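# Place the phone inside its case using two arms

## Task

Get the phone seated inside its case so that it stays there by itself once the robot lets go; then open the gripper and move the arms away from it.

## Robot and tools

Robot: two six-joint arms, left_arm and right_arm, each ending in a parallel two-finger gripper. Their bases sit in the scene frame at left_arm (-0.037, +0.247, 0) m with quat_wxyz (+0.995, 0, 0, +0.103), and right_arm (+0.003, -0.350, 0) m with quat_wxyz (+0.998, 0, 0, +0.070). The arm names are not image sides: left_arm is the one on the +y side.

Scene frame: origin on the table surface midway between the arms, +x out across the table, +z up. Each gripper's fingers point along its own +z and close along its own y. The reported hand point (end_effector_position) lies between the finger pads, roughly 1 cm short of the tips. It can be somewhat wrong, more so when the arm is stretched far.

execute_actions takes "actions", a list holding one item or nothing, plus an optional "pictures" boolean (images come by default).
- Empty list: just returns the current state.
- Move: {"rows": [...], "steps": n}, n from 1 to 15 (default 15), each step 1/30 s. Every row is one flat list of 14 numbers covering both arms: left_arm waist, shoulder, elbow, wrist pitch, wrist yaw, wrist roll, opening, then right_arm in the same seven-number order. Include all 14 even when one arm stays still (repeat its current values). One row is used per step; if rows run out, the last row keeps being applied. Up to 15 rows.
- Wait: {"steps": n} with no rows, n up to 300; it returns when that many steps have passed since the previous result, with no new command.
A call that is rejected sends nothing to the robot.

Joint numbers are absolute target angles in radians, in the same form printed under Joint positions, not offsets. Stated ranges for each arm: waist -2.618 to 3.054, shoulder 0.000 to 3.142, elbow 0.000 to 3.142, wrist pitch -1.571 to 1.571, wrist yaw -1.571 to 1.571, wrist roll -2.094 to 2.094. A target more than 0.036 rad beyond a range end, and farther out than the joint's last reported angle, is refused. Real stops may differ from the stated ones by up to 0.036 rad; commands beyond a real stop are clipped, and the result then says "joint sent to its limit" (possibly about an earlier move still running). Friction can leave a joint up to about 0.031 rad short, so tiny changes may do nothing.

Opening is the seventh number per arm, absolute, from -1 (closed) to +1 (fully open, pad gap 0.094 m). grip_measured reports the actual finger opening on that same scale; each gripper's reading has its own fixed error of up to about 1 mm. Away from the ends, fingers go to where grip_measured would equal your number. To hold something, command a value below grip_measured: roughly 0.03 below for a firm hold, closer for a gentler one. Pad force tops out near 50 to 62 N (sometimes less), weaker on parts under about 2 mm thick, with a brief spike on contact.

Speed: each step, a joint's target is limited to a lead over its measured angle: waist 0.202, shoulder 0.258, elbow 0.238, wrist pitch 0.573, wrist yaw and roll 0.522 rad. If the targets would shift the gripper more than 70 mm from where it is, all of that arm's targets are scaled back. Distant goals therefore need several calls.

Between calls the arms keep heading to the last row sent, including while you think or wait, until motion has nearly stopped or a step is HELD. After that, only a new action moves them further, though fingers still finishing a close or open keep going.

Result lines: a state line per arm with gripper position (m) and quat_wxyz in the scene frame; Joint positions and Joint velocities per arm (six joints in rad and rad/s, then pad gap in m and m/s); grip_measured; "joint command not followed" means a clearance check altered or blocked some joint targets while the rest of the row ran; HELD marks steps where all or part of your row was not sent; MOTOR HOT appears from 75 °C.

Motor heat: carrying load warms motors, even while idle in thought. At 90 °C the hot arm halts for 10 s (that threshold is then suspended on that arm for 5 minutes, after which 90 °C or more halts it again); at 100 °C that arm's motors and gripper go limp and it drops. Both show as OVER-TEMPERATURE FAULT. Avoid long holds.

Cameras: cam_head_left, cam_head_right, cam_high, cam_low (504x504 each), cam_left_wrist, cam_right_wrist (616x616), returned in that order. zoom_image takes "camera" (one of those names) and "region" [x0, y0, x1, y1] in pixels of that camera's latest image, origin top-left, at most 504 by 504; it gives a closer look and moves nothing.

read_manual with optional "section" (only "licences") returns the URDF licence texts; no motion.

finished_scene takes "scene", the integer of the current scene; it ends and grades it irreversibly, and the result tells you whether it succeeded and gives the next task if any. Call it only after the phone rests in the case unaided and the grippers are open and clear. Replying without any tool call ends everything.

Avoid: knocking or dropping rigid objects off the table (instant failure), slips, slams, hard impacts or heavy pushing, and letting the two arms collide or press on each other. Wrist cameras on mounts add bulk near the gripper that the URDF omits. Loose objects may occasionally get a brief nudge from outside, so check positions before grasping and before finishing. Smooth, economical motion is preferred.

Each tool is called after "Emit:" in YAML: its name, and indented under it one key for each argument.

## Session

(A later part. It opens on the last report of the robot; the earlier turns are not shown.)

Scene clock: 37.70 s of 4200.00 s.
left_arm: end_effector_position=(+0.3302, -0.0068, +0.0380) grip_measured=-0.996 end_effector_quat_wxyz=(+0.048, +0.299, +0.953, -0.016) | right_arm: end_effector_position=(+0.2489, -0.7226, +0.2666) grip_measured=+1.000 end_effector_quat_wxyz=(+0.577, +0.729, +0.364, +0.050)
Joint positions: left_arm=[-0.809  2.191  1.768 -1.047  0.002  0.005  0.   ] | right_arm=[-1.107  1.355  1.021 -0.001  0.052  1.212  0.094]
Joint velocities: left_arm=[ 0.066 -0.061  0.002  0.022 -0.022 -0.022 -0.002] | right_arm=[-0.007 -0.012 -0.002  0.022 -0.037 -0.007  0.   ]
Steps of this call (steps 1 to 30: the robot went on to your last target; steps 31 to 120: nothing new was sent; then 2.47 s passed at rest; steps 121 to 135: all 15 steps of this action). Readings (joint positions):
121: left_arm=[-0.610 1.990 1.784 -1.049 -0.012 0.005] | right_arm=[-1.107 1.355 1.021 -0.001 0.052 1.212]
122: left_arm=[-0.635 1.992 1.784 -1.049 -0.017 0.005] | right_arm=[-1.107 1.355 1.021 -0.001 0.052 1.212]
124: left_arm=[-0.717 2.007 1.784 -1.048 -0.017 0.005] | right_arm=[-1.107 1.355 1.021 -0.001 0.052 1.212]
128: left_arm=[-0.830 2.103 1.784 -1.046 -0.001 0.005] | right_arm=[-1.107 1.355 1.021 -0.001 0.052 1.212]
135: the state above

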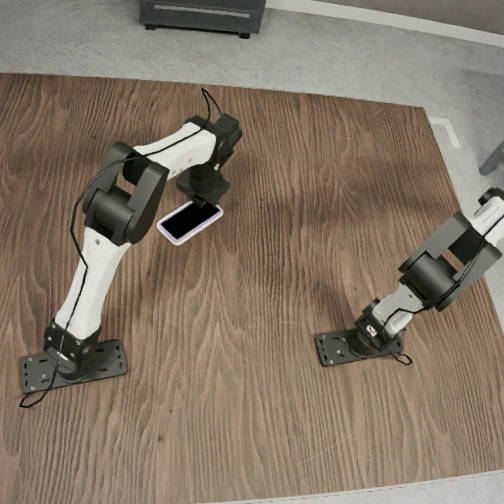

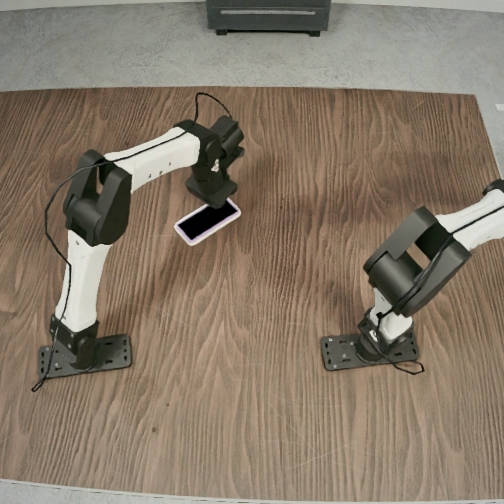

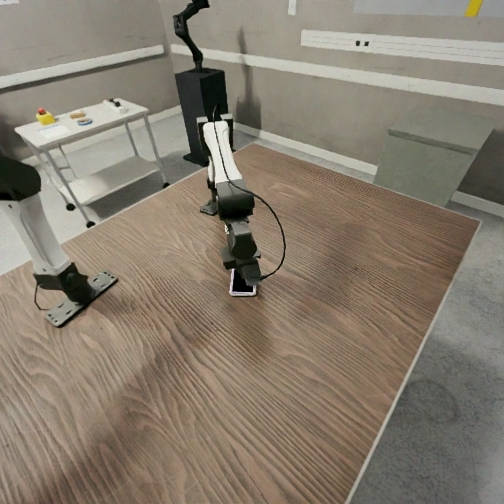

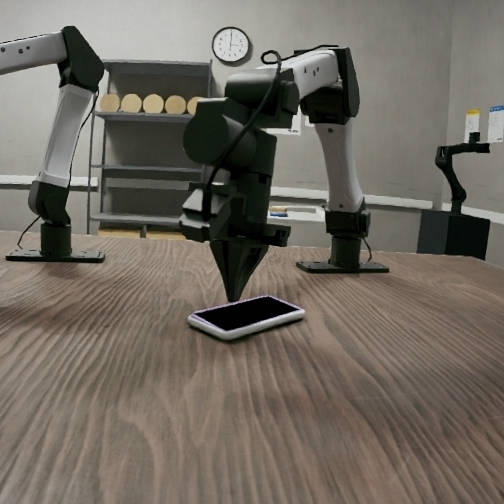

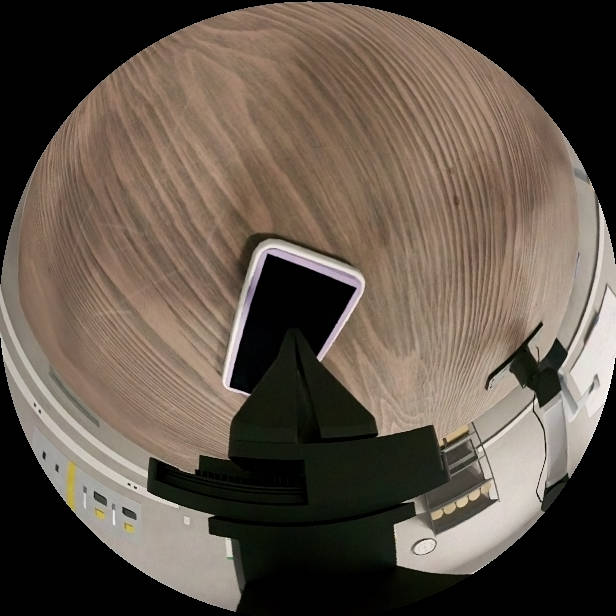

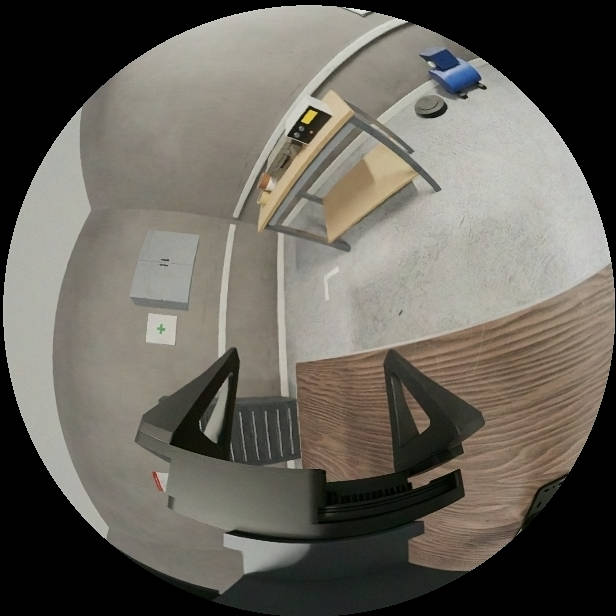

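Emit:
execute_actions:
  actions:
    - {"rows":[[-0.805,2.2,1.74,-1.05,0,0,-1,-1.107,1.355,1.021,0,0.052,1.212,1],[-0.805,2.21,1.74,-1.05,0,0,-1,-1.107,1.355,1.021,0,0.052,1.212,1],[-0.805,2.22,1.74,-1.05,0,0,-1,-1.107,1.355,1.021,0,0.052,1.212,1],[-0.805,2.23,1.74,-1.05,0,0,-1,-1.107,1.355,1.021,0,0.052,1.212,1],[-0.805,2.24,1.74,-1.05,0,0,-1,-1.107,1.355,1.021,0,0.052,1.212,1],[-0.805,2.25,1.74,-1.05,0,0,-1,-1.107,1.355,1.021,0,0.052,1.212,1],[-0.805,2.26,1.74,-1.05,0,0,-1,-1.107,1.355,1.021,0,0.052,1.212,1],[-0.805,2.27,1.74,-1.05,0,0,-1,-1.107,1.355,1.021,0,0.052,1.212,1],[-0.805,2.28,1.74,-1.05,0,0,-1,-1.107,1.355,1.021,0,0.052,1.212,1]],"steps":15}

Emit:
zoom_image:
  camera: "cam_low"
  region: [170, 250, 330, 370]

Emit:
zoom_image:
  camera: "cam_left_wrist"
  region: [200, 220, 420, 420]

Scene clock: 45.70 s of 4200.00 s.
left_arm: end_effector_position=(+0.3272, -0.0038, +0.0165) grip_measured=-0.996 end_effector_quat_wxyz=(+0.024, +0.298, +0.954, -0.009) | right_arm: end_effector_position=(+0.2489, -0.7226, +0.2666) grip_measured=+1.000 end_effector_quat_wxyz=(+0.577, +0.729, +0.364, +0.050)
Joint positions: left_arm=[-0.807  2.241  1.768 -1.046  0.003  0.005  0.   ] | right_arm=[-1.107  1.355  1.021 -0.001  0.052  1.212  0.094]
Joint velocities: left_arm=[ 0.017 -0.017 -0.007 -0.037 -0.066  0.007  0.   ] | right_arm=[-0.017 -0.017  0.002 -0.081  0.051 -0.051  0.   ]
Steps of this call (steps 1 to 15: the robot went on to your last target; steps 16 to 100: nothing new was sent; then 4.17 s passed at rest; steps 101 to 115: all 15 steps of this action). Readings (joint positions):
101: left_arm=[-0.807 2.187 1.768 -1.047 0.002 0.005] | right_arm=[-1.107 1.355 1.021 -0.001 0.052 1.212]
102: left_arm=[-0.807 2.187 1.768 -1.047 0.002 0.005] | right_arm=[-1.107 1.355 1.021 -0.001 0.052 1.212]
104: left_arm=[-0.807 2.193 1.768 -1.047 0.002 0.005] | right_arm=[-1.107 1.355 1.021 -0.001 0.052 1.212]
108: left_arm=[-0.807 2.230 1.768 -1.047 0.002 0.005] | right_arm=[-1.107 1.355 1.021 -0.001 0.052 1.212]
115: the state above

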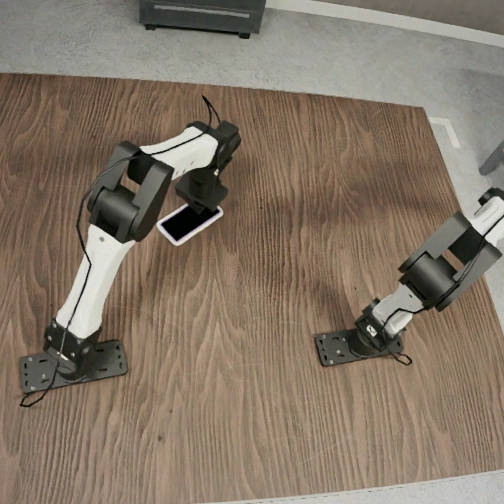

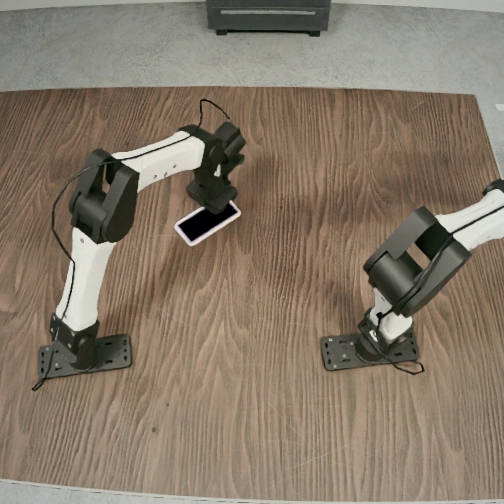

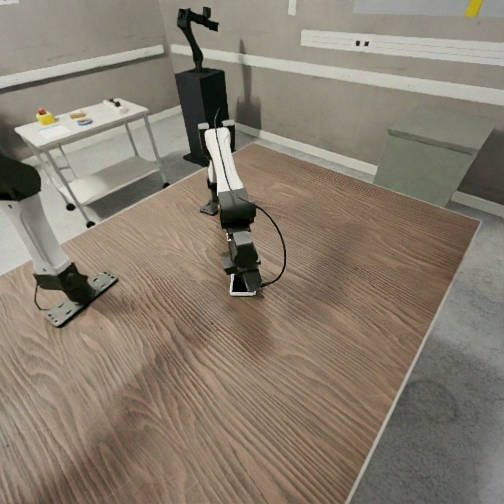

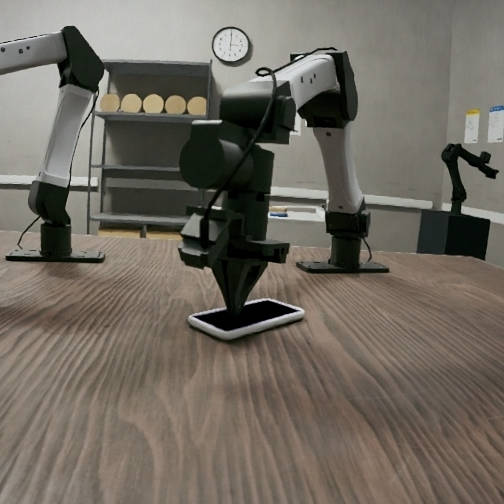

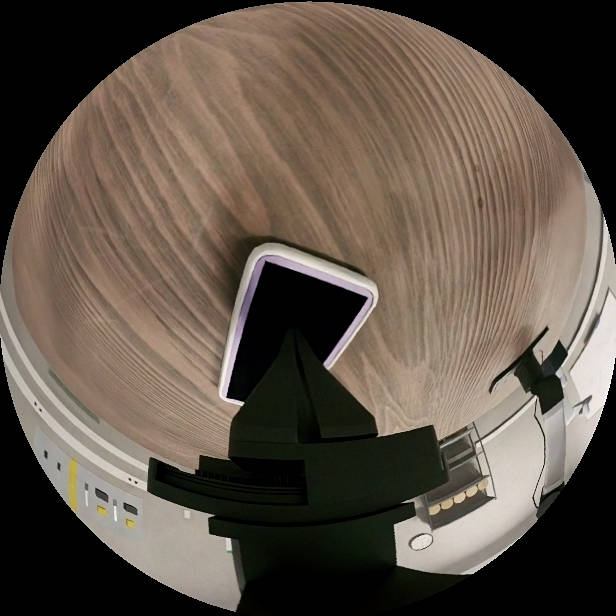

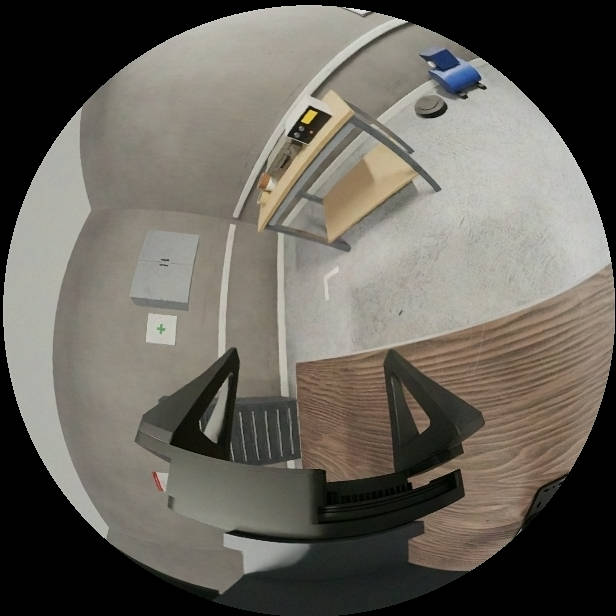

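Region (170, 250, 330, 370) of cam_low's 504x504 image, scaled by 3.150, with more detail than that image has; it fills the top 378 rows of this view, and the rest is white.

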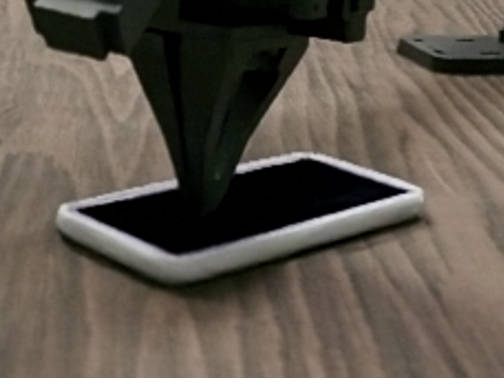

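Region (200, 220, 420, 420) of cam_left_wrist's 616x616 image, scaled by 2.291, with more detail than that image has; it fills the top 458 rows of this view, and the rest is white.

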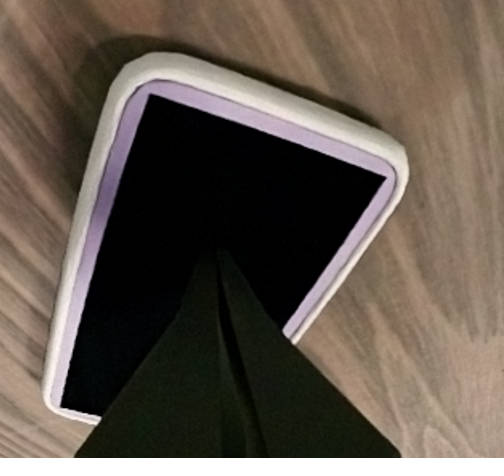

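Seated now. Retreat.

Emit:
execute_actions:
  actions:
    - {"rows":[[-0.805,2.18,1.74,-1.05,0,0,-1,-1.107,1.355,1.021,0,0.052,1.212,1],[-0.805,2.12,1.74,-1.05,0,0,-1,-1.107,1.355,1.021,0,0.052,1.212,1],[-0.805,1.95,1.74,-1.1,0,0,-1,-1.107,1.355,1.021,0,0.052,1.212,1],[-0.5,1.75,1.73,-1.15,0,0,-1,-1.107,1.355,1.021,0,0.052,1.212,1]],"steps":15}

Emit:
zoom_image:
  camera: "cam_low"
  region: [170, 250, 330, 370]

Emit:
zoom_image:
  camera: "cam_head_right"
  region: [150, 160, 270, 260]

Scene clock: 50.70 s of 4200.00 s.
left_arm: end_effector_position=(+0.3691, +0.1314, +0.2161) grip_measured=-0.996 end_effector_quat_wxyz=(+0.234, +0.136, +0.962, -0.031) | right_arm: end_effector_position=(+0.2489, -0.7226, +0.2666) grip_measured=+1.000 end_effector_quat_wxyz=(+0.577, +0.729, +0.364, +0.050)
Joint positions: left_arm=[-0.483  1.741  1.745 -1.098 -0.002  0.005  0.   ] | right_arm=[-1.107  1.355  1.021 -0.001  0.052  1.212  0.094]
Joint velocities: left_arm=[ 0.178 -0.632 -0.022 -0.037 -0.066 -0.022 -0.   ] | right_arm=[-0.017  0.007  0.012 -0.007 -0.051 -0.051  0.   ]
Steps of this call (steps 1 to 15: the robot went on to your last target; steps 16 to 100: nothing new was sent; then 1.17 s passed at rest; steps 101 to 115: all 15 steps of this action). Readings (joint positions):
101: left_arm=[-0.807 2.236 1.767 -1.045 0.003 0.005] | right_arm=[-1.107 1.355 1.021 -0.001 0.052 1.212]
102: left_arm=[-0.807 2.223 1.761 -1.045 0.003 0.005] | right_arm=[-1.107 1.355 1.021 -0.001 0.052 1.212]
104: left_arm=[-0.799 2.169 1.745 -1.059 0.006 0.005] | right_arm=[-1.107 1.355 1.021 -0.001 0.052 1.212]
108: left_arm=[-0.693 2.017 1.745 -1.074 0.009 0.005] | right_arm=[-1.107 1.355 1.021 -0.001 0.052 1.212]
115: the state above

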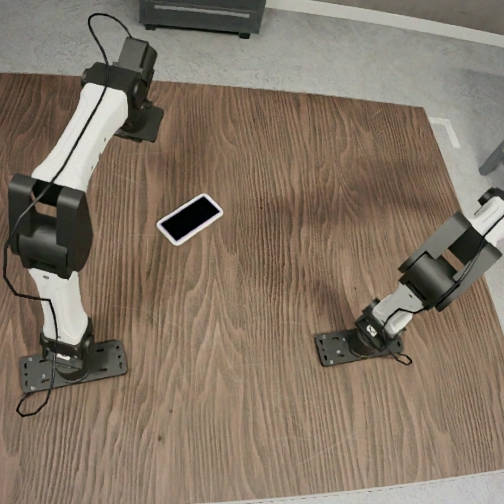

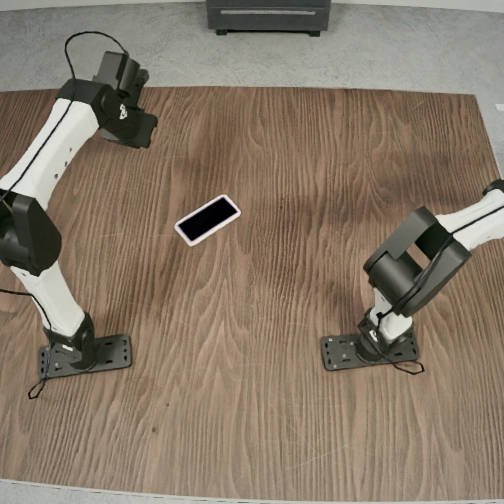

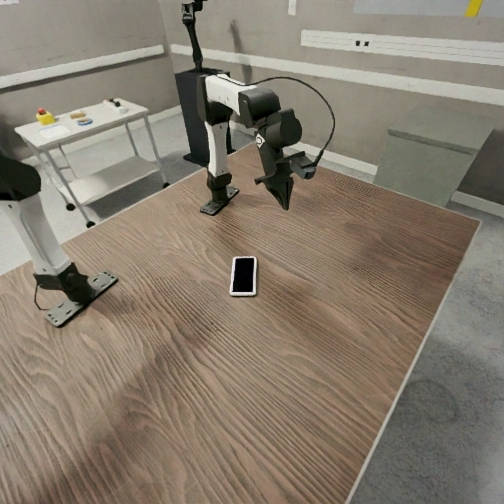

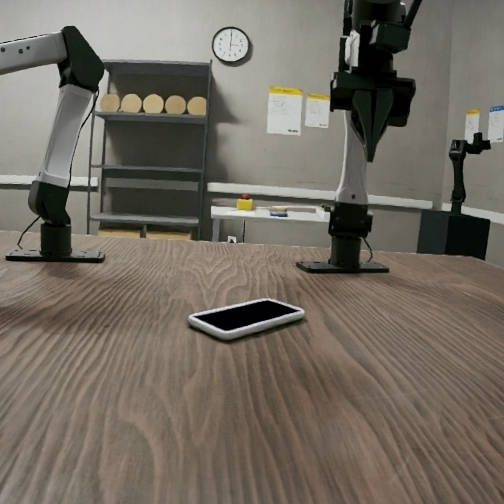

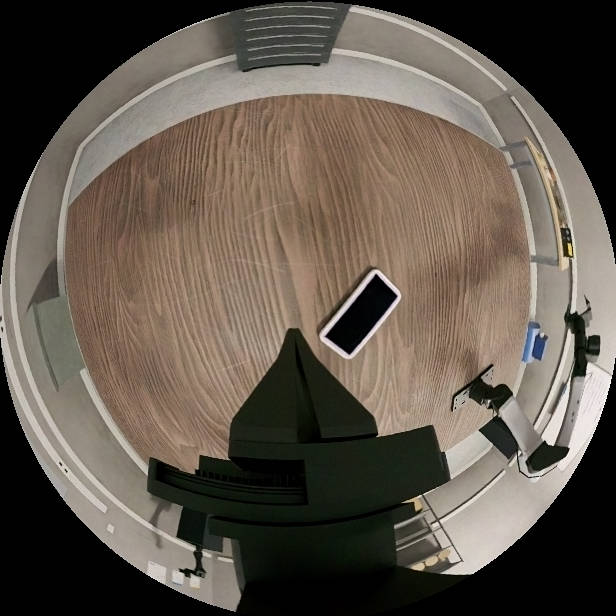

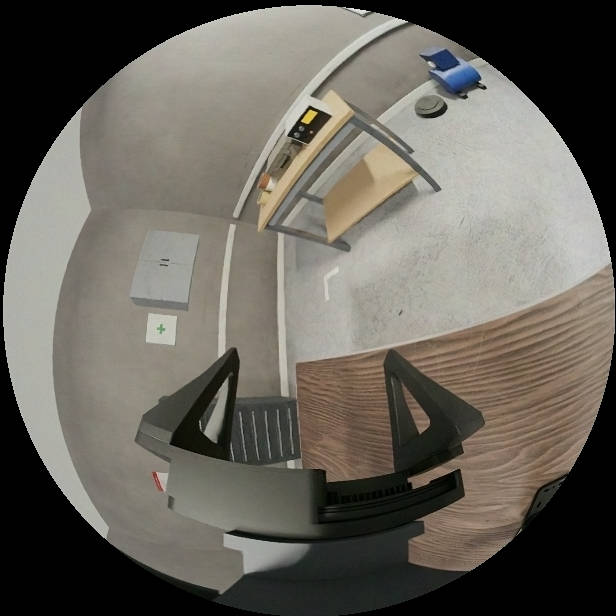

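Region (170, 250, 330, 370) of cam_low's 504x504 image, scaled by 3.150, with more detail than that image has; it fills the top 378 rows of this view, and the rest is white.

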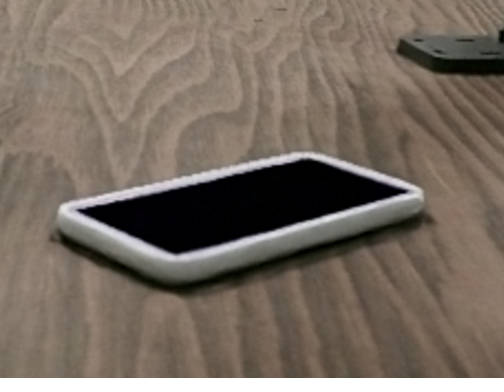

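Region (150, 160, 270, 260) of cam_head_right's 504x504 image, scaled by 4.200, with more detail than that image has.

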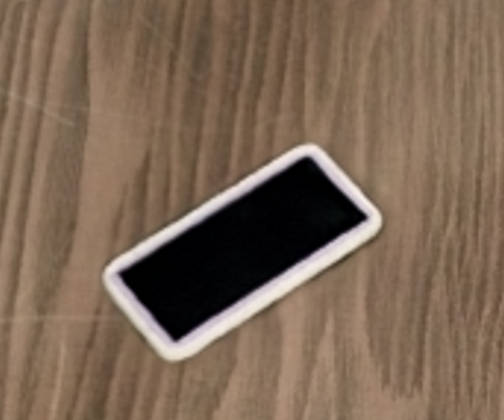

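Emit:
finished_scene:
  scene: 2

The scene is finished: the task was done.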